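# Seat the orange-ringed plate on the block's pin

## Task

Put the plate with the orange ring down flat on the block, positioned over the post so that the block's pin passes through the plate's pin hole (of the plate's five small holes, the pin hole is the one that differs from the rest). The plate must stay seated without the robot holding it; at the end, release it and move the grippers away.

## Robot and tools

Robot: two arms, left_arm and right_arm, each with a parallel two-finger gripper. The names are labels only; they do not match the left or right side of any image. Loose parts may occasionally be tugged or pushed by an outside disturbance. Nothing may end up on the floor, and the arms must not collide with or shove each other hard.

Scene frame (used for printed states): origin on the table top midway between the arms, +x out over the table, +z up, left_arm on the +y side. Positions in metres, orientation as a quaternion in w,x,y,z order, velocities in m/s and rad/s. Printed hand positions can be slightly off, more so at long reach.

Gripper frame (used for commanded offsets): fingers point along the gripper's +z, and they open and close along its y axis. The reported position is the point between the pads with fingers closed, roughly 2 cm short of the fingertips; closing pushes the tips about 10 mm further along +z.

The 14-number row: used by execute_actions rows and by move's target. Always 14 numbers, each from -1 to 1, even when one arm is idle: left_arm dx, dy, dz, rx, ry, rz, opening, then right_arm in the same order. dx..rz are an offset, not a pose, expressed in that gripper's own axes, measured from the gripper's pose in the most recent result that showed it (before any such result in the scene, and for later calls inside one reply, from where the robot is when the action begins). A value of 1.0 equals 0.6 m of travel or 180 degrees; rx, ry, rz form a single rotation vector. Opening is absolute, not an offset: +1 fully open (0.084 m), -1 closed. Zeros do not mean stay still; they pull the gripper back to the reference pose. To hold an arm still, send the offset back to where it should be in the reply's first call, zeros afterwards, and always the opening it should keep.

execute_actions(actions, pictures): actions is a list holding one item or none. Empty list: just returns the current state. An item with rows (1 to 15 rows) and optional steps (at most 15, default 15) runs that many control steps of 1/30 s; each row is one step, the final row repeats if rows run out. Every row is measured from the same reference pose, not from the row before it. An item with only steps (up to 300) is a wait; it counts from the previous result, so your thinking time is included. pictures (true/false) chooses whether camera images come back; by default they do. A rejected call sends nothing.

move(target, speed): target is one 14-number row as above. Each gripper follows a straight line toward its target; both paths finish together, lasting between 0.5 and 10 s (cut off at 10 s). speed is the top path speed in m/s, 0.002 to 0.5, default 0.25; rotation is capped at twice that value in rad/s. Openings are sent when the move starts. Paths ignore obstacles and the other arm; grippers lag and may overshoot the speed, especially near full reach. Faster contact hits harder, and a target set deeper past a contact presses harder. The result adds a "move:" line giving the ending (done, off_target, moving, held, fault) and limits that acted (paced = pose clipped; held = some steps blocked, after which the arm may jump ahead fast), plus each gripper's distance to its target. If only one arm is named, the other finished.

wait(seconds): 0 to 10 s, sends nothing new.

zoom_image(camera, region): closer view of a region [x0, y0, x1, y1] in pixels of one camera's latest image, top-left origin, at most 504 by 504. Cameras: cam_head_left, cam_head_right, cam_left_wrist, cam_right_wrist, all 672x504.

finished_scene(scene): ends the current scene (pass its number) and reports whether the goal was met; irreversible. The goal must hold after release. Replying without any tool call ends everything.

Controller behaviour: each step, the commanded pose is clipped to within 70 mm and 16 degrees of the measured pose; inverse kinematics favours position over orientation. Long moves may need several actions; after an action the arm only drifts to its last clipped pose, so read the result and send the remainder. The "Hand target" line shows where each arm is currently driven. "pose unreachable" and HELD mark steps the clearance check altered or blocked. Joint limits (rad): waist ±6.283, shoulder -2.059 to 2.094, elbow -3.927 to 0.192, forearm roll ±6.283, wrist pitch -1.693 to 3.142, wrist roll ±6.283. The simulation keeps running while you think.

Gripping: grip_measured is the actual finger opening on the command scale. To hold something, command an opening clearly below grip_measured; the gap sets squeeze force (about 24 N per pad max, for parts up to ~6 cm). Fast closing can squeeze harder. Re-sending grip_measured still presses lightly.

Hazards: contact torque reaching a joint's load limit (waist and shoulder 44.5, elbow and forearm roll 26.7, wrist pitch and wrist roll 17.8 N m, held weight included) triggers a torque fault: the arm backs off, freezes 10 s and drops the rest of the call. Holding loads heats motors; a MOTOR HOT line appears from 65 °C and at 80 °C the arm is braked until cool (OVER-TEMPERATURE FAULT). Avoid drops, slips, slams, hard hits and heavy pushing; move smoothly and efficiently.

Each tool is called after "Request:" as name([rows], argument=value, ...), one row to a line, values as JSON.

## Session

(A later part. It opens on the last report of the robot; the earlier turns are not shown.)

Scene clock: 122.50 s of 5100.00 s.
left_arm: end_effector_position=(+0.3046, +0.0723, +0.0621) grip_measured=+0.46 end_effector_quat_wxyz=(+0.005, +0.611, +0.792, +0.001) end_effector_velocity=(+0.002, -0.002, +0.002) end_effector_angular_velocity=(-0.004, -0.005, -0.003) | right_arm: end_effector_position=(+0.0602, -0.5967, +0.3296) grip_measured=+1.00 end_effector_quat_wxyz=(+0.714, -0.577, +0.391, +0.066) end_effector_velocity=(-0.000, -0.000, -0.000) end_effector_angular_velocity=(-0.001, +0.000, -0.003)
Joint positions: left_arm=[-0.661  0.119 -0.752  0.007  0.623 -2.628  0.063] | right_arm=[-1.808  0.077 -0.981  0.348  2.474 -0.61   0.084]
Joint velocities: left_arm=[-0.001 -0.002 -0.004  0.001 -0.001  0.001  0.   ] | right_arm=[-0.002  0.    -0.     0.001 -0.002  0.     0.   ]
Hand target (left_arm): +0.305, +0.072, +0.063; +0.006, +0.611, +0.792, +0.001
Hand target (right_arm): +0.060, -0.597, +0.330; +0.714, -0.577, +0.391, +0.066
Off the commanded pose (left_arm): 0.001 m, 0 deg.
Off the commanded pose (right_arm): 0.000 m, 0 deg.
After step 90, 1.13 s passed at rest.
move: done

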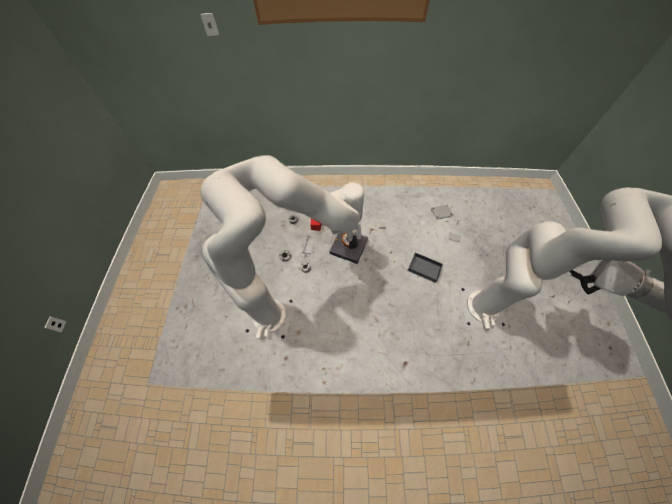

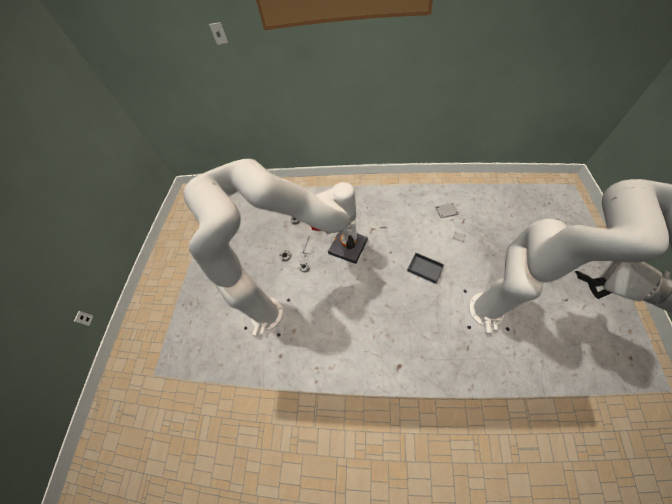

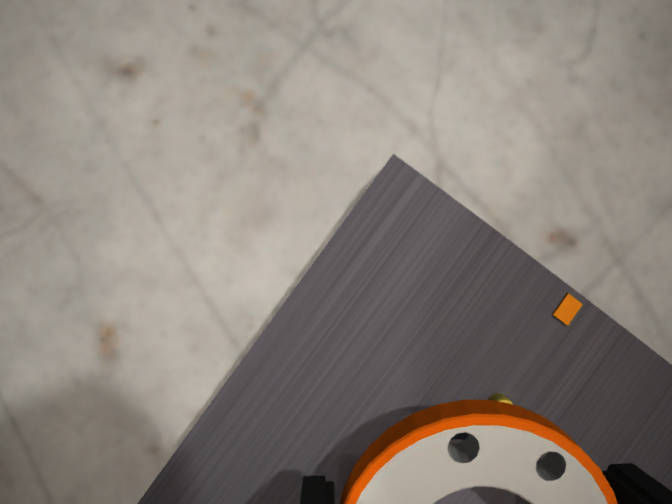

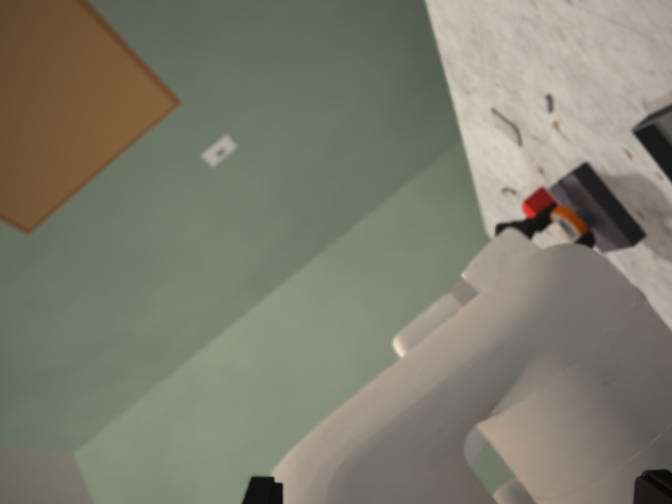

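Request:
move(target=[0,0,-0.035,0,0,0,-0.4, 0,0,0,0,0,0,1], speed=0.1)

Request:
move(target=[-0.2097,-0.0552,0.03,0,0,0,-0.4, 0,0,0,0,0,0,1], speed=0.2)

Request:
move(target=[0,0,0.073,0,0,0,-0.4, 0,0,0,0,0,0,1], speed=0.06)

Scene clock: 174.13 s of 5100.00 s.
left_arm: end_effector_position=(+0.3043, +0.0725, +0.0828) grip_measured=+0.46 end_effector_quat_wxyz=(+0.005, +0.611, +0.792, +0.001) end_effector_velocity=(-0.001, +0.001, +0.001) end_effector_angular_velocity=(+0.001, +0.003, +0.002) | right_arm: end_effector_position=(+0.0602, -0.5967, +0.3296) grip_measured=+1.00 end_effector_quat_wxyz=(+0.714, -0.577, +0.391, +0.066) end_effector_velocity=(+0.000, -0.000, -0.000) end_effector_angular_velocity=(+0.000, +0.001, +0.000)
Joint positions: left_arm=[-0.661  0.069 -0.764  0.007  0.684 -2.628  0.063] | right_arm=[-1.808  0.077 -0.981  0.348  2.474 -0.61   0.084]
Joint velocities: left_arm=[ 0.001 -0.003 -0.    -0.002  0.006  0.    -0.   ] | right_arm=[ 0.     0.     0.     0.    -0.001  0.001  0.   ]
Hand target (left_arm): +0.304, +0.072, +0.083; +0.005, +0.611, +0.792, +0.001
Hand target (right_arm): +0.060, -0.597, +0.330; +0.714, -0.577, +0.391, +0.066
Off the commanded pose (left_arm): 0.000 m, 0 deg.
Off the commanded pose (right_arm): 0.000 m, 0 deg.
After step 90, 47.87 s passed at rest.
move: done

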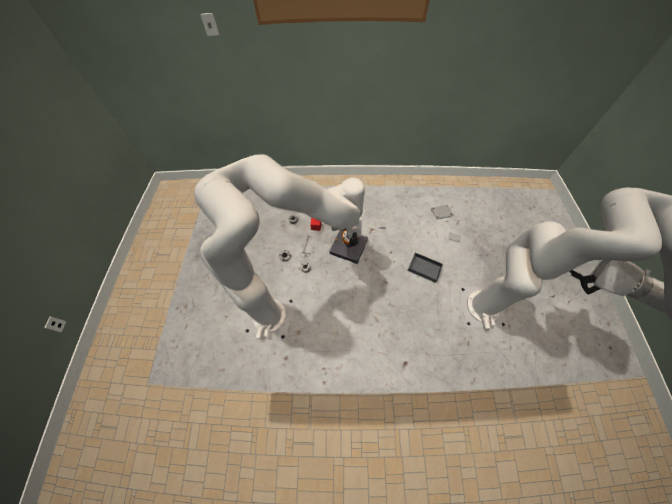

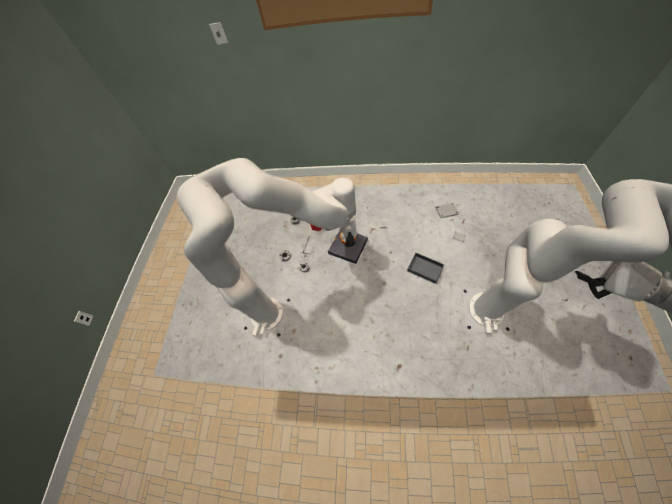

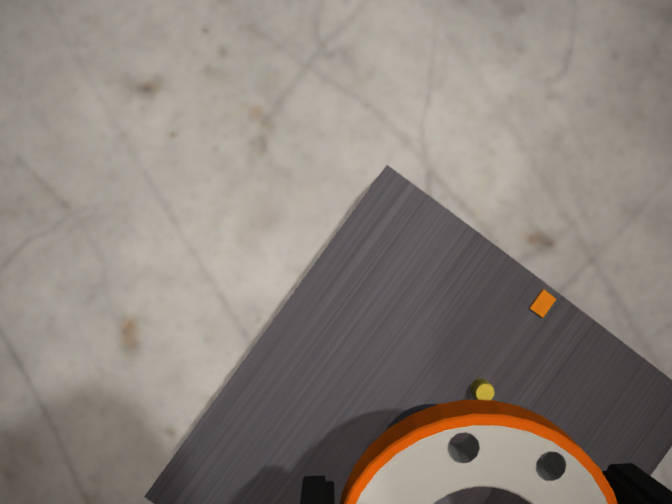

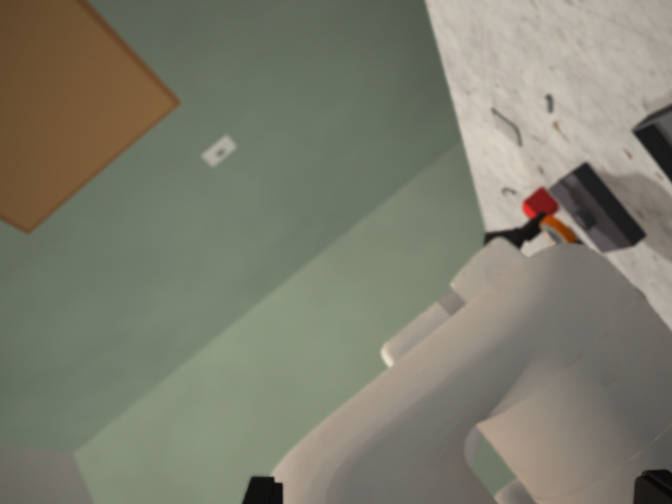

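Scene clock: 175.33 s of 5100.00 s.
left_arm: end_effector_position=(+0.3049, -0.0573, +0.0656) grip_measured=+0.46 end_effector_quat_wxyz=(+0.005, +0.611, +0.792, +0.001) end_effector_velocity=(-0.001, -0.003, +0.000) end_effector_angular_velocity=(+0.000, -0.001, -0.002) | right_arm: end_effector_position=(+0.0602, -0.5967, +0.3296) grip_measured=+1.00 end_effector_quat_wxyz=(+0.714, -0.577, +0.391, +0.066) end_effector_velocity=(-0.000, +0.000, +0.000) end_effector_angular_velocity=(+0.001, -0.001, +0.001)
Joint positions: left_arm=[-0.833  0.396 -1.164  0.009  0.759 -2.801  0.063] | right_arm=[-1.808  0.077 -0.981  0.348  2.474 -0.61   0.084]
Joint velocities: left_arm=[-0.004  0.004 -0.008  0.001  0.003 -0.003 -0.   ] | right_arm=[ 0.001  0.     0.    -0.     0.001 -0.001  0.   ]
Hand target (left_arm): +0.305, -0.058, +0.065; +0.005, +0.611, +0.792, +0.002
Hand target (right_arm): +0.060, -0.597, +0.330; +0.714, -0.577, +0.391, +0.066
Off the commanded pose (left_arm): 0.001 m, 0 deg.
Off the commanded pose (right_arm): 0.000 m, 0 deg.
move: done

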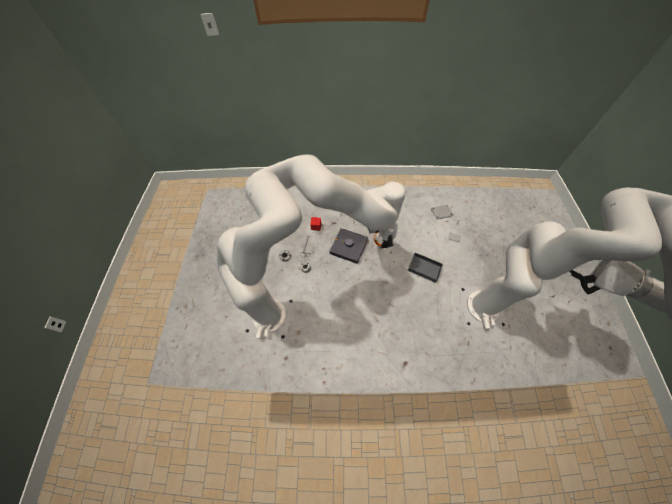

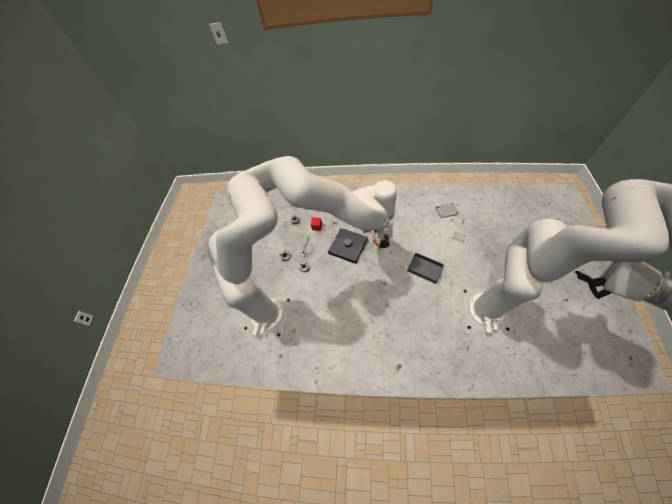

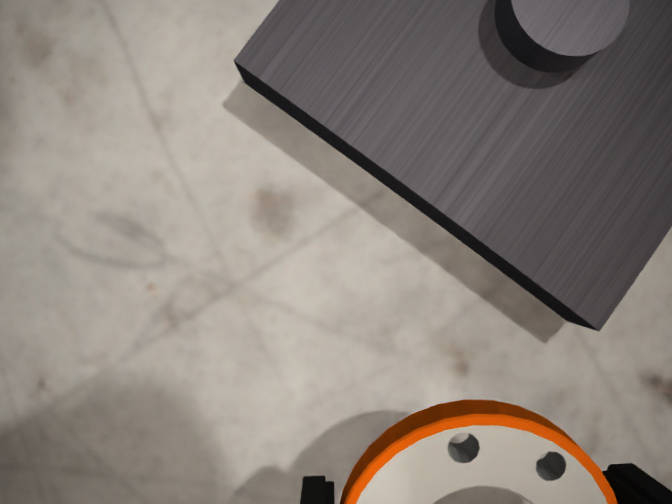

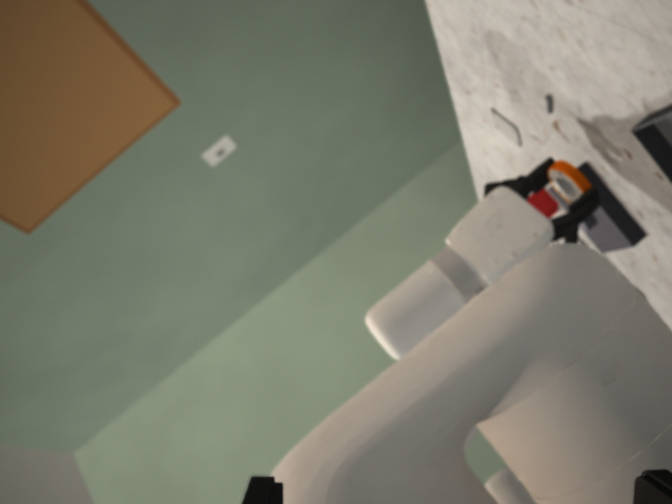

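Scene clock: 176.40 s of 5100.00 s.
left_arm: end_effector_position=(+0.3056, -0.0577, +0.0223) grip_measured=+0.46 end_effector_quat_wxyz=(+0.006, +0.611, +0.792, +0.001) end_effector_velocity=(-0.000, -0.000, -0.002) end_effector_angular_velocity=(-0.001, +0.001, +0.001) | right_arm: end_effector_position=(+0.0602, -0.5967, +0.3296) grip_measured=+1.00 end_effector_quat_wxyz=(+0.714, -0.577, +0.391, +0.066) end_effector_velocity=(+0.000, +0.000, +0.001) end_effector_angular_velocity=(+0.001, -0.002, +0.000)
Joint positions: left_arm=[-0.832  0.486 -1.154  0.01   0.659 -2.802  0.063] | right_arm=[-1.808  0.077 -0.981  0.348  2.474 -0.61   0.084]
Joint velocities: left_arm=[-0.     0.004 -0.    -0.001 -0.005 -0.001 -0.   ] | right_arm=[ 0.     0.    -0.     0.001  0.002 -0.001  0.   ]
Hand target (left_arm): +0.305, -0.058, +0.022; +0.005, +0.611, +0.792, +0.002
Hand target (right_arm): +0.060, -0.597, +0.330; +0.714, -0.577, +0.391, +0.066
Off the commanded pose (left_arm): 0.001 m, 0 deg.
Off the commanded pose (right_arm): 0.000 m, 0 deg.
move: done

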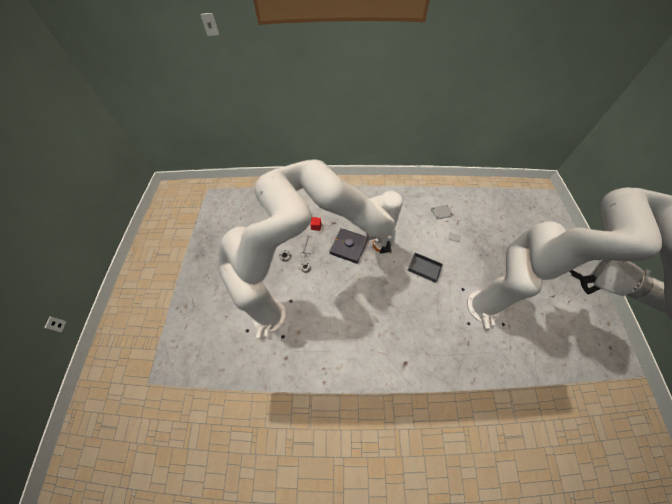

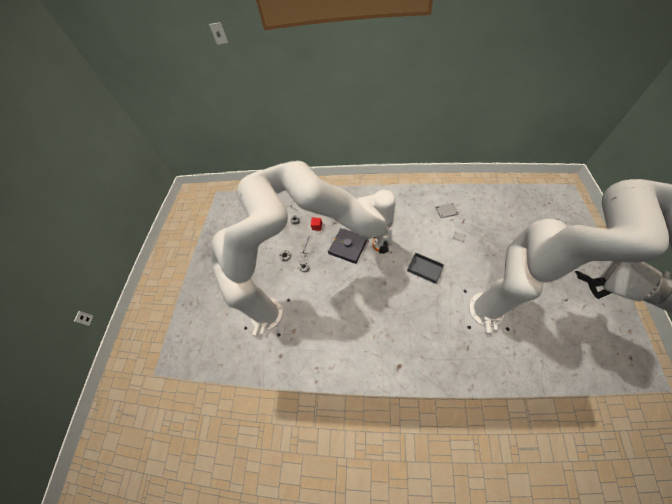

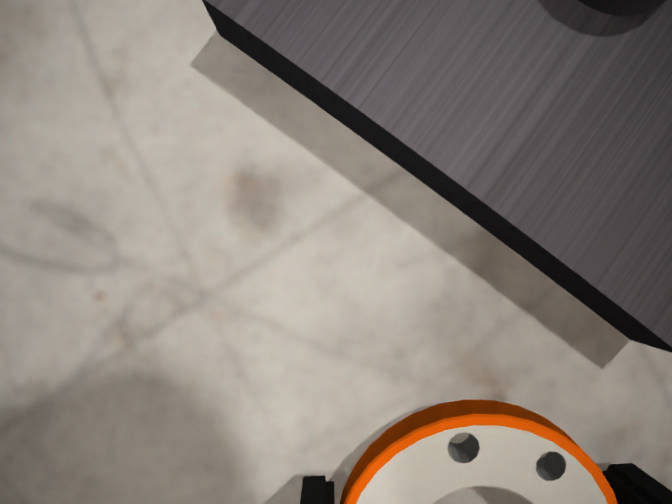

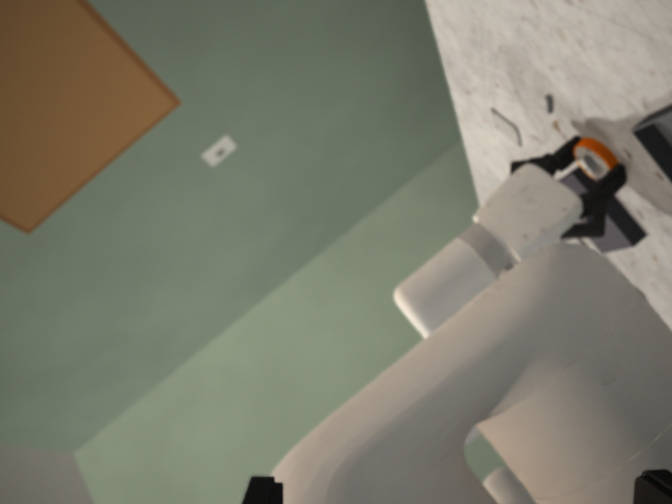

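Request:
move(target=[0,0,0.005,0,0,0,-0.4, 0,0,0,0,0,0,1], speed=0.02)

Request:
move(target=[0,0,0,0,0,0,0.75, 0,0,0,0,0,0,1], speed=0.02)

Request:
move(target=[0,0,-0.001,0,0,0,-0.6, 0,0,0,0,0,0,1], speed=0.02)

Request:
zoom_image(camera="cam_left_wrist", region=[380, 304, 646, 504])

Scene clock: 180.33 s of 5100.00 s.
left_arm: end_effector_position=(+0.3056, -0.0577, +0.0193) grip_measured=+0.46 end_effector_quat_wxyz=(+0.006, +0.611, +0.792, +0.001) end_effector_velocity=(+0.001, +0.000, -0.001) end_effector_angular_velocity=(-0.000, -0.000, -0.000) | right_arm: end_effector_position=(+0.0602, -0.5967, +0.3296) grip_measured=+1.00 end_effector_quat_wxyz=(+0.714, -0.577, +0.391, +0.066) end_effector_velocity=(-0.000, -0.000, +0.000) end_effector_angular_velocity=(+0.000, +0.000, -0.001)
Joint positions: left_arm=[-0.832  0.492 -1.154  0.01   0.653 -2.802  0.063] | right_arm=[-1.808  0.077 -0.981  0.348  2.474 -0.61   0.084]
Joint velocities: left_arm=[ 0.001  0.002 -0.001  0.    -0.001  0.001 -0.   ] | right_arm=[-0.001  0.    -0.001  0.001  0.001  0.001 -0.   ]
Hand target (left_arm): +0.306, -0.058, +0.019; +0.006, +0.611, +0.792, +0.001
Hand target (right_arm): +0.060, -0.597, +0.330; +0.714, -0.577, +0.391, +0.066
Off the commanded pose (left_arm): 0.000 m, 0 deg.
Off the commanded pose (right_arm): 0.000 m, 0 deg.
After step 90, 0.23 s passed at rest.
move: done

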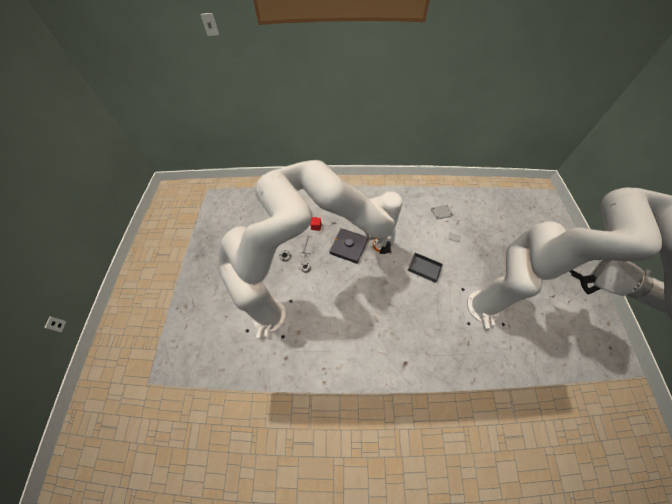

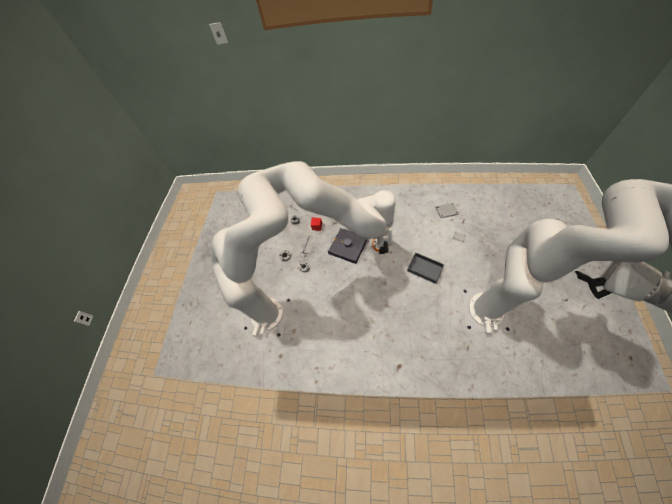

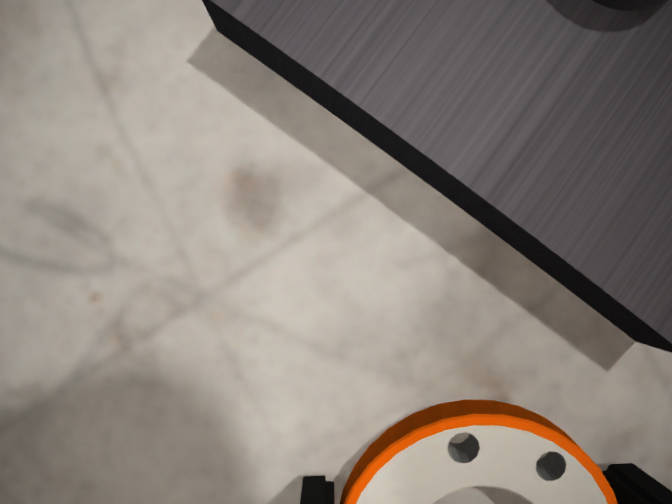

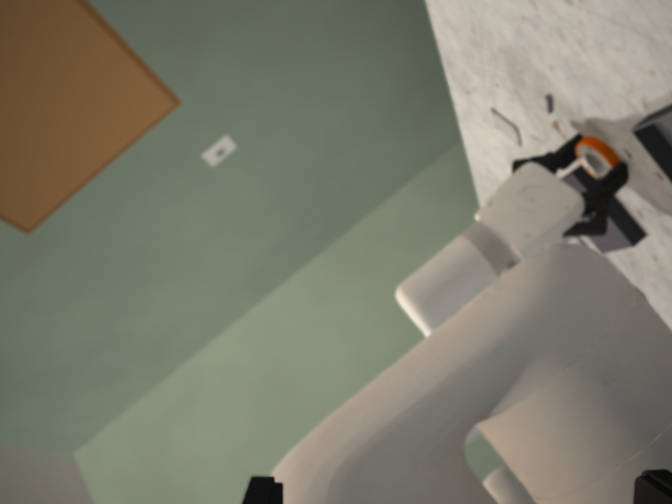

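Scene clock: 180.83 s of 5100.00 s.
left_arm: end_effector_position=(+0.3056, -0.0578, +0.0193) grip_measured=+0.75 end_effector_quat_wxyz=(+0.006, +0.611, +0.792, +0.001) end_effector_velocity=(+0.000, -0.000, +0.000) end_effector_angular_velocity=(+0.001, -0.001, -0.002) | right_arm: end_effector_position=(+0.0602, -0.5967, +0.3296) grip_measured=+1.00 end_effector_quat_wxyz=(+0.714, -0.577, +0.391, +0.066) end_effector_velocity=(-0.001, +0.000, -0.000) end_effector_angular_velocity=(+0.001, +0.002, +0.002)
Joint positions: left_arm=[-0.832  0.492 -1.154  0.01   0.653 -2.802  0.075] | right_arm=[-1.808  0.077 -0.981  0.348  2.474 -0.61   0.084]
Joint velocities: left_arm=[-0.     0.    -0.001  0.002  0.001  0.    -0.   ] | right_arm=[-0.     0.     0.    -0.003 -0.     0.     0.   ]
Hand target (left_arm): +0.306, -0.058, +0.019; +0.006, +0.611, +0.792, +0.001
Hand target (right_arm): +0.060, -0.597, +0.330; +0.714, -0.577, +0.391, +0.066
Off the commanded pose (left_arm): 0.000 m, 0 deg.
Off the commanded pose (right_arm): 0.000 m, 0 deg.
move: done

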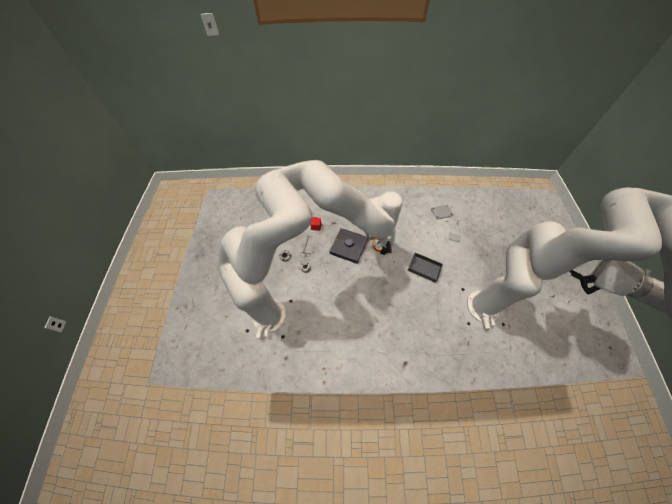

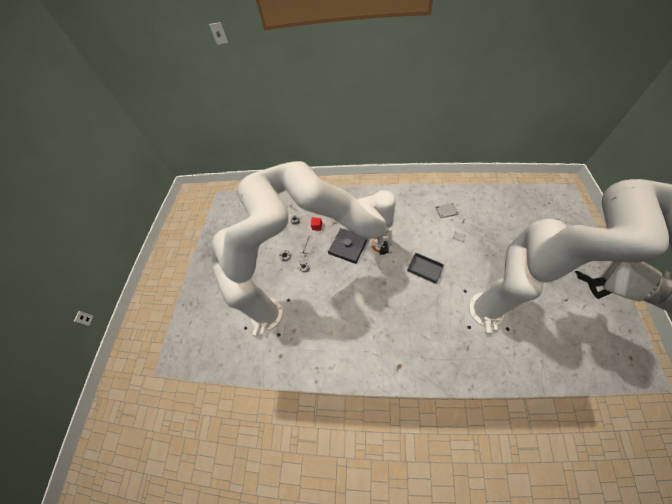

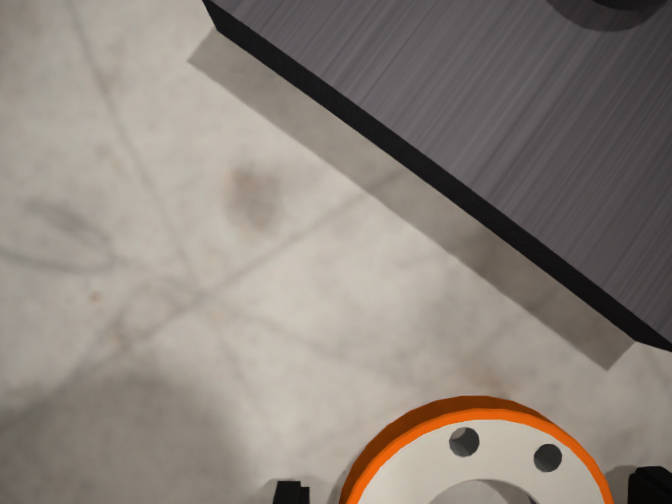

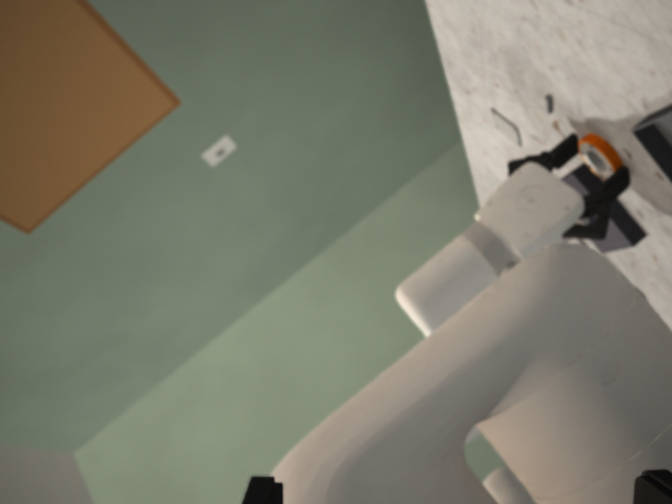

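Scene clock: 181.53 s of 5100.00 s.
left_arm: end_effector_position=(+0.3056, -0.0577, +0.0199) grip_measured=+0.45 end_effector_quat_wxyz=(+0.006, +0.611, +0.792, +0.001) end_effector_velocity=(+0.000, -0.000, +0.001) end_effector_angular_velocity=(-0.001, -0.001, +0.000) | right_arm: end_effector_position=(+0.0602, -0.5967, +0.3296) grip_measured=+1.00 end_effector_quat_wxyz=(+0.714, -0.577, +0.391, +0.066) end_effector_velocity=(+0.000, -0.000, +0.000) end_effector_angular_velocity=(+0.000, -0.001, -0.001)
Joint positions: left_arm=[-0.832  0.491 -1.154  0.01   0.654 -2.802  0.063] | right_arm=[-1.808  0.077 -0.981  0.348  2.474 -0.61   0.084]
Joint velocities: left_arm=[ 0.    -0.001 -0.001  0.001 -0.001 -0.001  0.   ] | right_arm=[-0.    -0.     0.     0.001  0.     0.001  0.   ]
Hand target (left_arm): +0.306, -0.058, +0.020; +0.006, +0.611, +0.792, +0.001
Hand target (right_arm): +0.060, -0.597, +0.330; +0.714, -0.577, +0.391, +0.066
Off the commanded pose (left_arm): 0.000 m, 0 deg.
Off the commanded pose (right_arm): 0.000 m, 0 deg.
move: done

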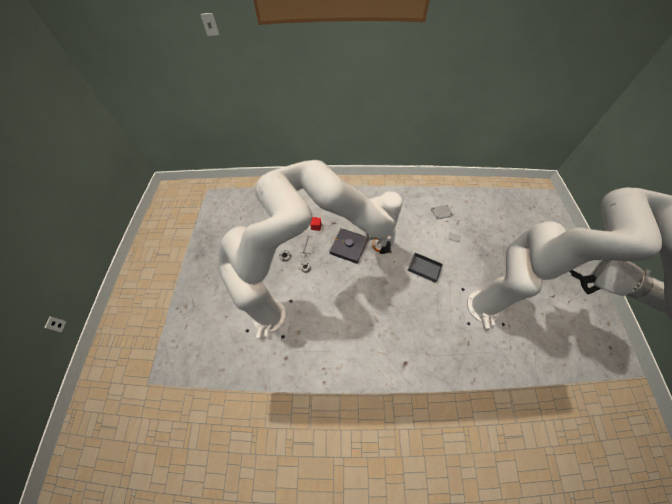

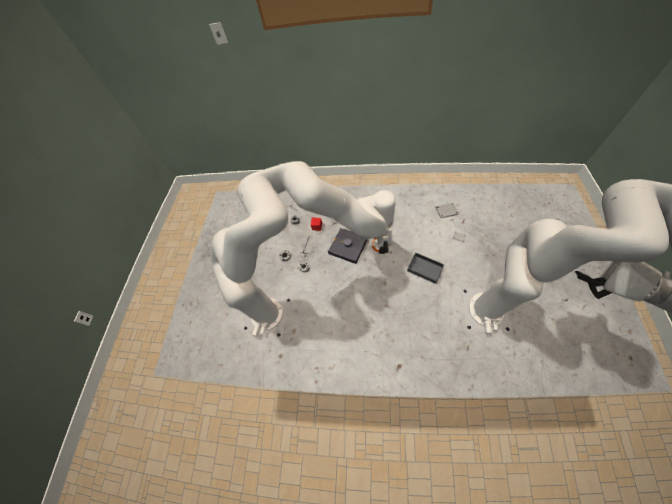

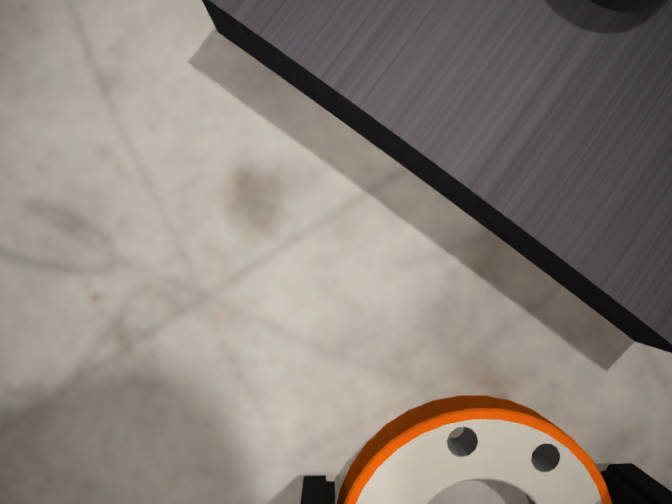

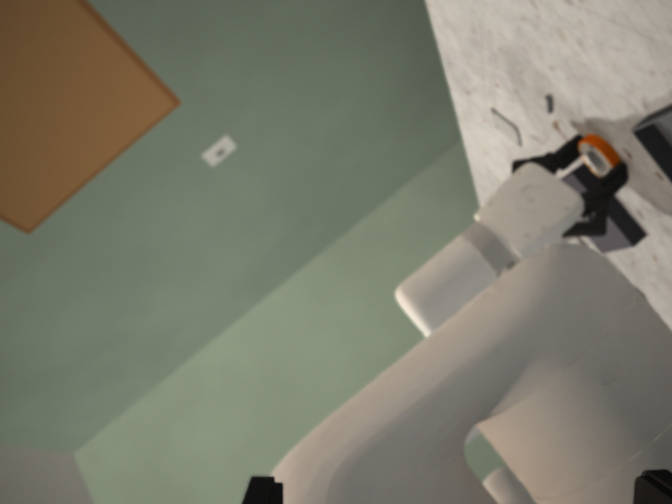

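Region (380, 304, 646, 504) of cam_left_wrist's 672x504 image, scaled by 1.895, with more detail than that image has; it fills the top 379 rows of this view, and the rest is white.

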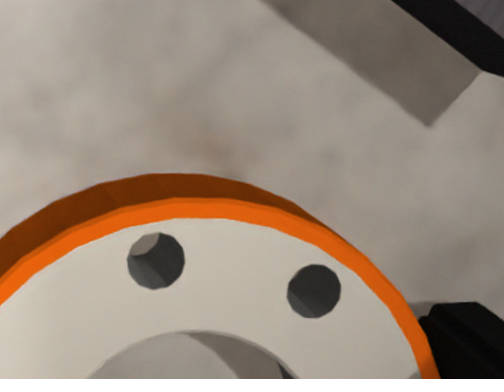

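Request:
move(target=[0,0,-0.11,0,0,0,-0.6, 0,0,0,0,0,0,1], speed=0.15)

Request:
move(target=[0.2245,0.041,0,0,0,0.0144,-0.6, 0,0,0,0,0,0,1], speed=0.2)

Request:
zoom_image(camera="cam_left_wrist", region=[336, 150, 672, 402])

Scene clock: 196.73 s of 5100.00 s.
left_arm: end_effector_position=(+0.3046, -0.0571, +0.0850) grip_measured=+0.45 end_effector_quat_wxyz=(+0.005, +0.611, +0.792, +0.002) end_effector_velocity=(+0.001, -0.003, +0.006) end_effector_angular_velocity=(-0.009, -0.005, +0.000) | right_arm: end_effector_position=(+0.0602, -0.5967, +0.3296) grip_measured=+1.00 end_effector_quat_wxyz=(+0.714, -0.577, +0.391, +0.066) end_effector_velocity=(+0.000, -0.000, +0.000) end_effector_angular_velocity=(-0.000, -0.002, -0.002)
Joint positions: left_arm=[-0.833  0.36  -1.174  0.008  0.806 -2.801  0.063] | right_arm=[-1.808  0.077 -0.981  0.348  2.474 -0.61   0.084]
Joint velocities: left_arm=[-0.001 -0.007 -0.006 -0.001  0.004  0.     0.   ] | right_arm=[-0.001  0.    -0.     0.002  0.    -0.    -0.   ]
Hand target (left_arm): +0.305, -0.057, +0.086; +0.005, +0.611, +0.792, +0.001
Hand target (right_arm): +0.060, -0.597, +0.330; +0.714, -0.577, +0.391, +0.066
Off the commanded pose (left_arm): 0.001 m, 0 deg.
Off the commanded pose (right_arm): 0.000 m, 0 deg.
After step 90, 11.33 s passed at rest.
move: done

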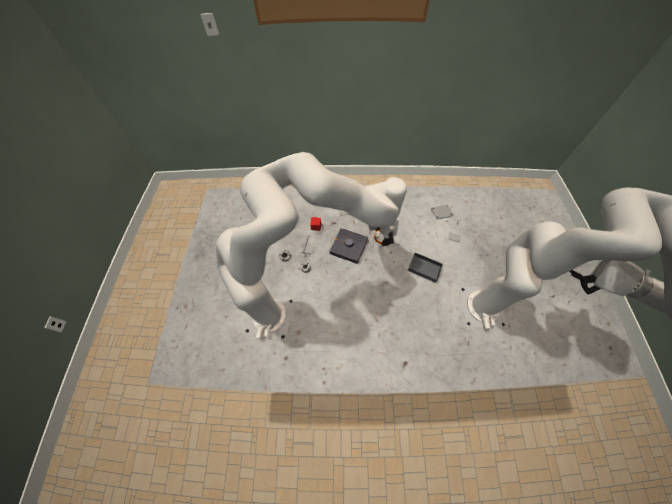

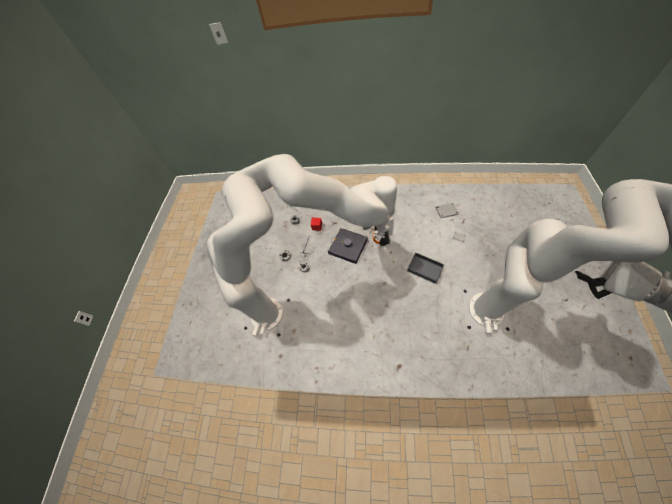

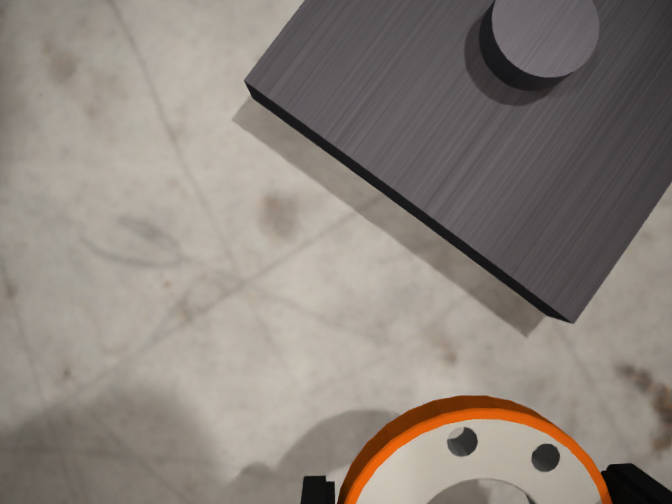

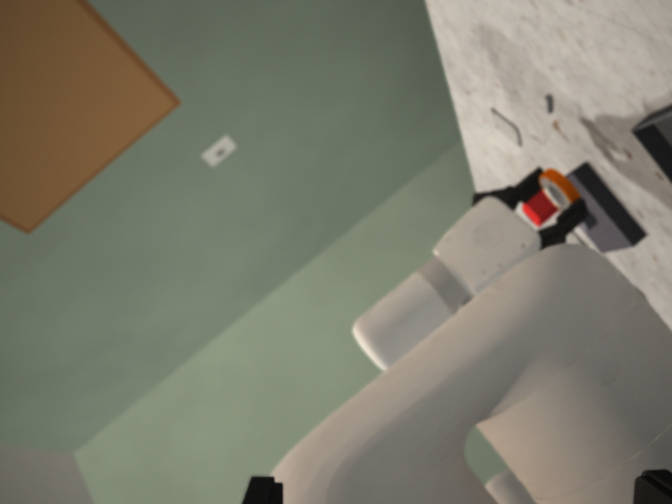

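Scene clock: 197.93 s of 5100.00 s.
left_arm: end_effector_position=(+0.2936, +0.0791, +0.0843) grip_measured=+0.45 end_effector_quat_wxyz=(+0.005, +0.628, +0.778, +0.002) end_effector_velocity=(-0.001, +0.002, -0.000) end_effector_angular_velocity=(-0.001, +0.000, +0.001) | right_arm: end_effector_position=(+0.0602, -0.5967, +0.3296) grip_measured=+1.00 end_effector_quat_wxyz=(+0.714, -0.577, +0.391, +0.066) end_effector_velocity=(+0.000, +0.000, +0.000) end_effector_angular_velocity=(+0.001, -0.001, +0.000)
Joint positions: left_arm=[-0.668  0.03  -0.72   0.007  0.681 -2.59   0.063] | right_arm=[-1.808  0.077 -0.981  0.348  2.474 -0.61   0.084]
Joint velocities: left_arm=[ 0.003 -0.006  0.008 -0.002 -0.003  0.004 -0.   ] | right_arm=[0.    0.    0.    0.001 0.001 0.    0.   ]
Hand target (left_arm): +0.294, +0.079, +0.084; +0.005, +0.628, +0.778, +0.002
Hand target (right_arm): +0.060, -0.597, +0.330; +0.714, -0.577, +0.391, +0.066
Off the commanded pose (left_arm): 0.001 m, 0 deg.
Off the commanded pose (right_arm): 0.000 m, 0 deg.
move: done

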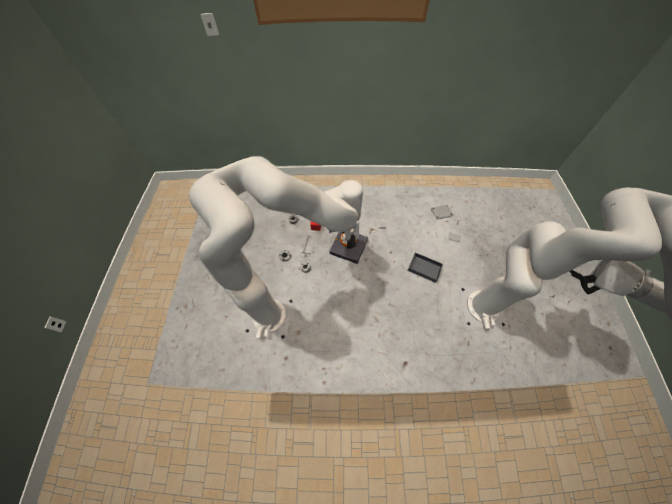

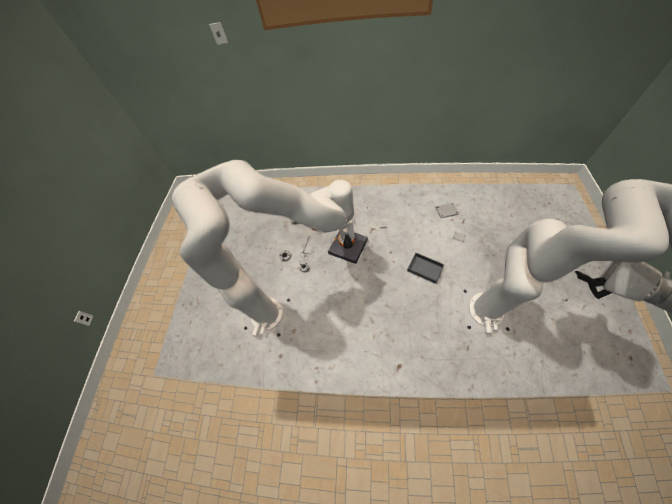

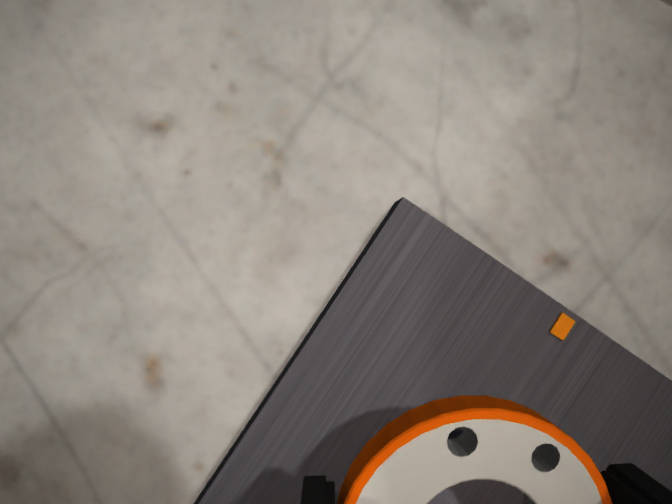

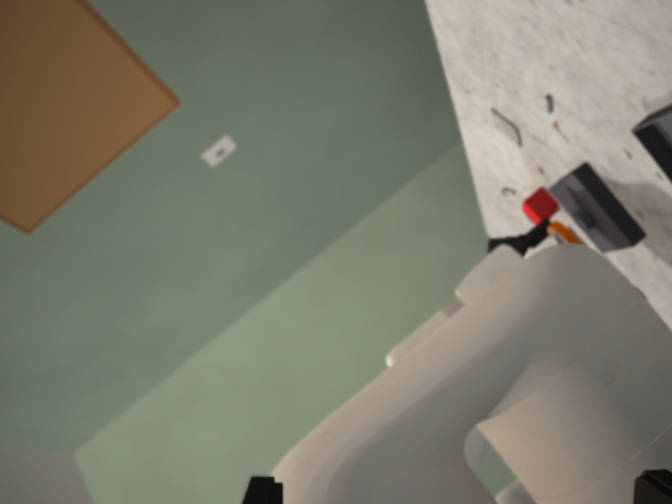

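Region (336, 150, 672, 402) of cam_left_wrist's 672x504 image, scaled by 1.500, with more detail than that image has; it fills the top 378 rows of this view, and the rest is white.

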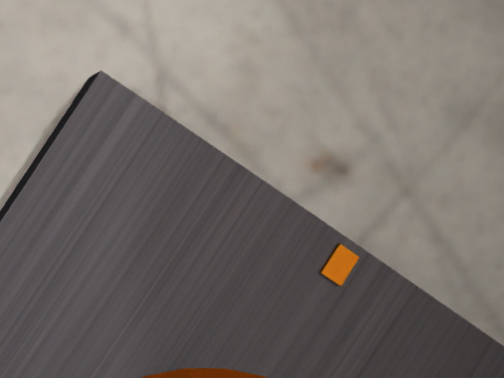

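Request:
move(target=[-0.0013,0.0025,0.03,0,0,0,-0.6, 0,0,0,0,0,0,1], speed=0.05)

Request:
zoom_image(camera="cam_left_wrist", region=[336, 150, 672, 402])

Request:
zoom_image(camera="cam_left_wrist", region=[380, 404, 580, 504])

Scene clock: 205.30 s of 5100.00 s.
left_arm: end_effector_position=(+0.2955, +0.0785, +0.0666) grip_measured=+0.45 end_effector_quat_wxyz=(+0.005, +0.628, +0.778, +0.002) end_effector_velocity=(+0.001, -0.001, -0.001) end_effector_angular_velocity=(-0.003, -0.003, -0.001) | right_arm: end_effector_position=(+0.0602, -0.5967, +0.3296) grip_measured=+1.00 end_effector_quat_wxyz=(+0.714, -0.577, +0.391, +0.066) end_effector_velocity=(+0.000, +0.000, -0.000) end_effector_angular_velocity=(-0.000, +0.001, +0.002)
Joint positions: left_arm=[-0.666  0.078 -0.715  0.008  0.628 -2.588  0.063] | right_arm=[-1.808  0.077 -0.981  0.348  2.474 -0.61   0.084]
Joint velocities: left_arm=[ 0.001  0.004 -0.001  0.    -0.006  0.002 -0.   ] | right_arm=[ 0.002 -0.     0.    -0.001 -0.001  0.     0.   ]
Hand target (left_arm): +0.295, +0.079, +0.066; +0.005, +0.628, +0.778, +0.002
Hand target (right_arm): +0.060, -0.597, +0.330; +0.714, -0.577, +0.391, +0.066
Off the commanded pose (left_arm): 0.000 m, 0 deg.
Off the commanded pose (right_arm): 0.000 m, 0 deg.
After step 90, 3.60 s passed at rest.
move: done

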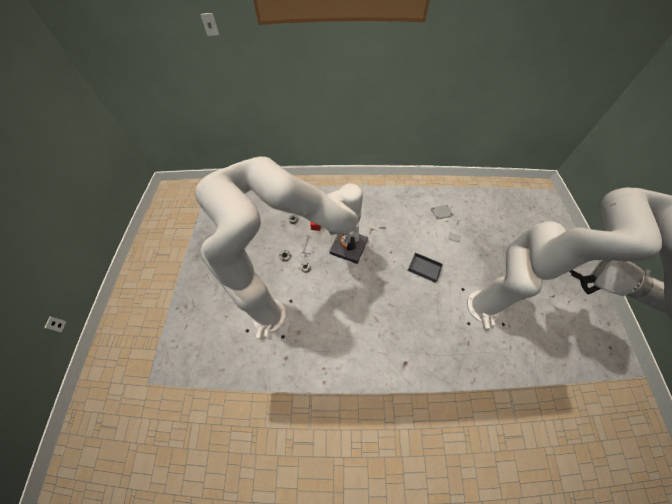

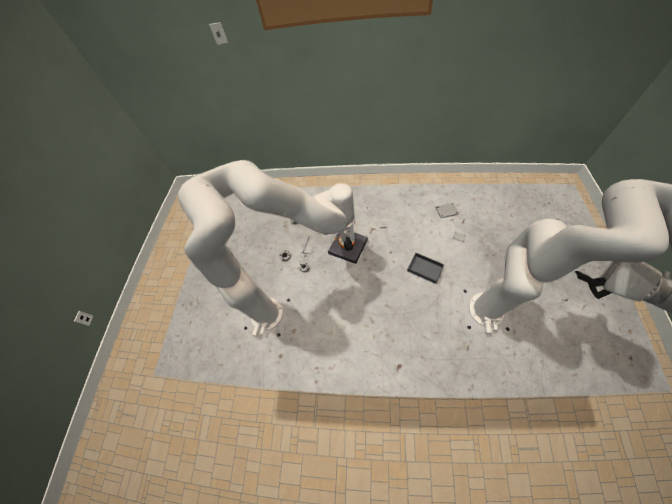

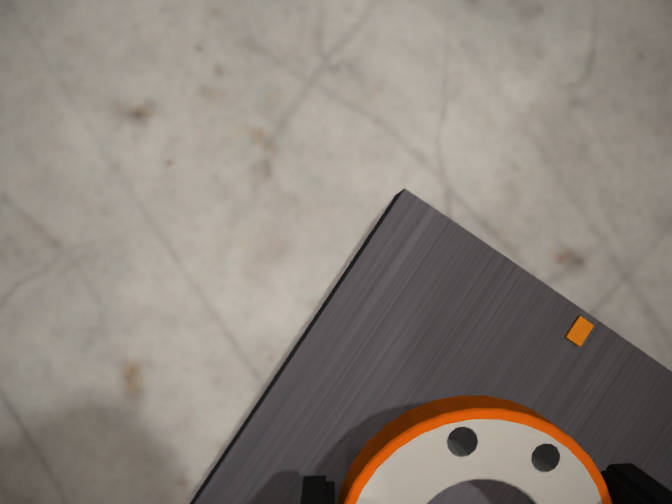

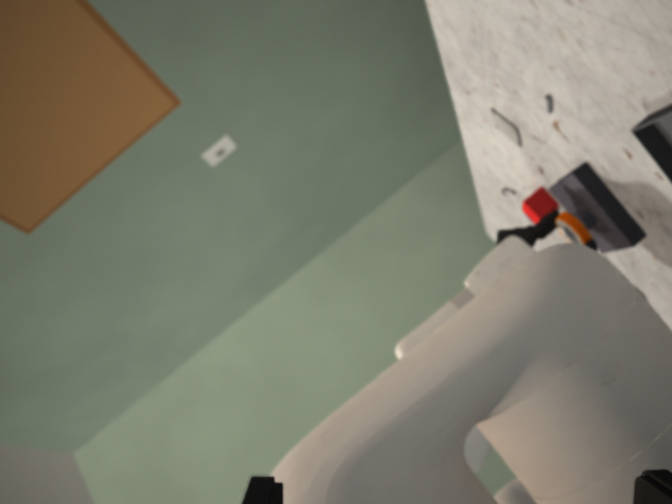

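Region (336, 150, 672, 402) of cam_left_wrist's 672x504 image, scaled by 1.500, with more detail than that image has; it fills the top 378 rows of this view, and the rest is white.

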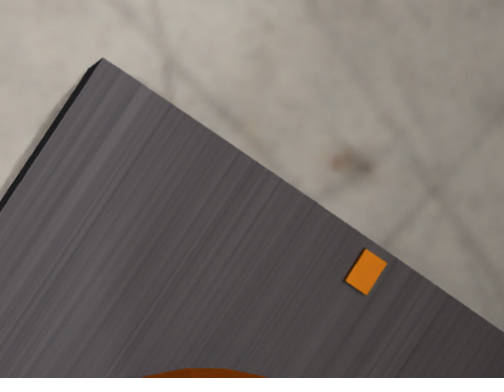

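Region (380, 404, 580, 504) of cam_left_wrist's 672x504 image, scaled by 2.520, with more detail than that image has.

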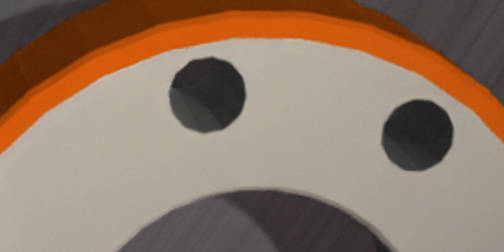

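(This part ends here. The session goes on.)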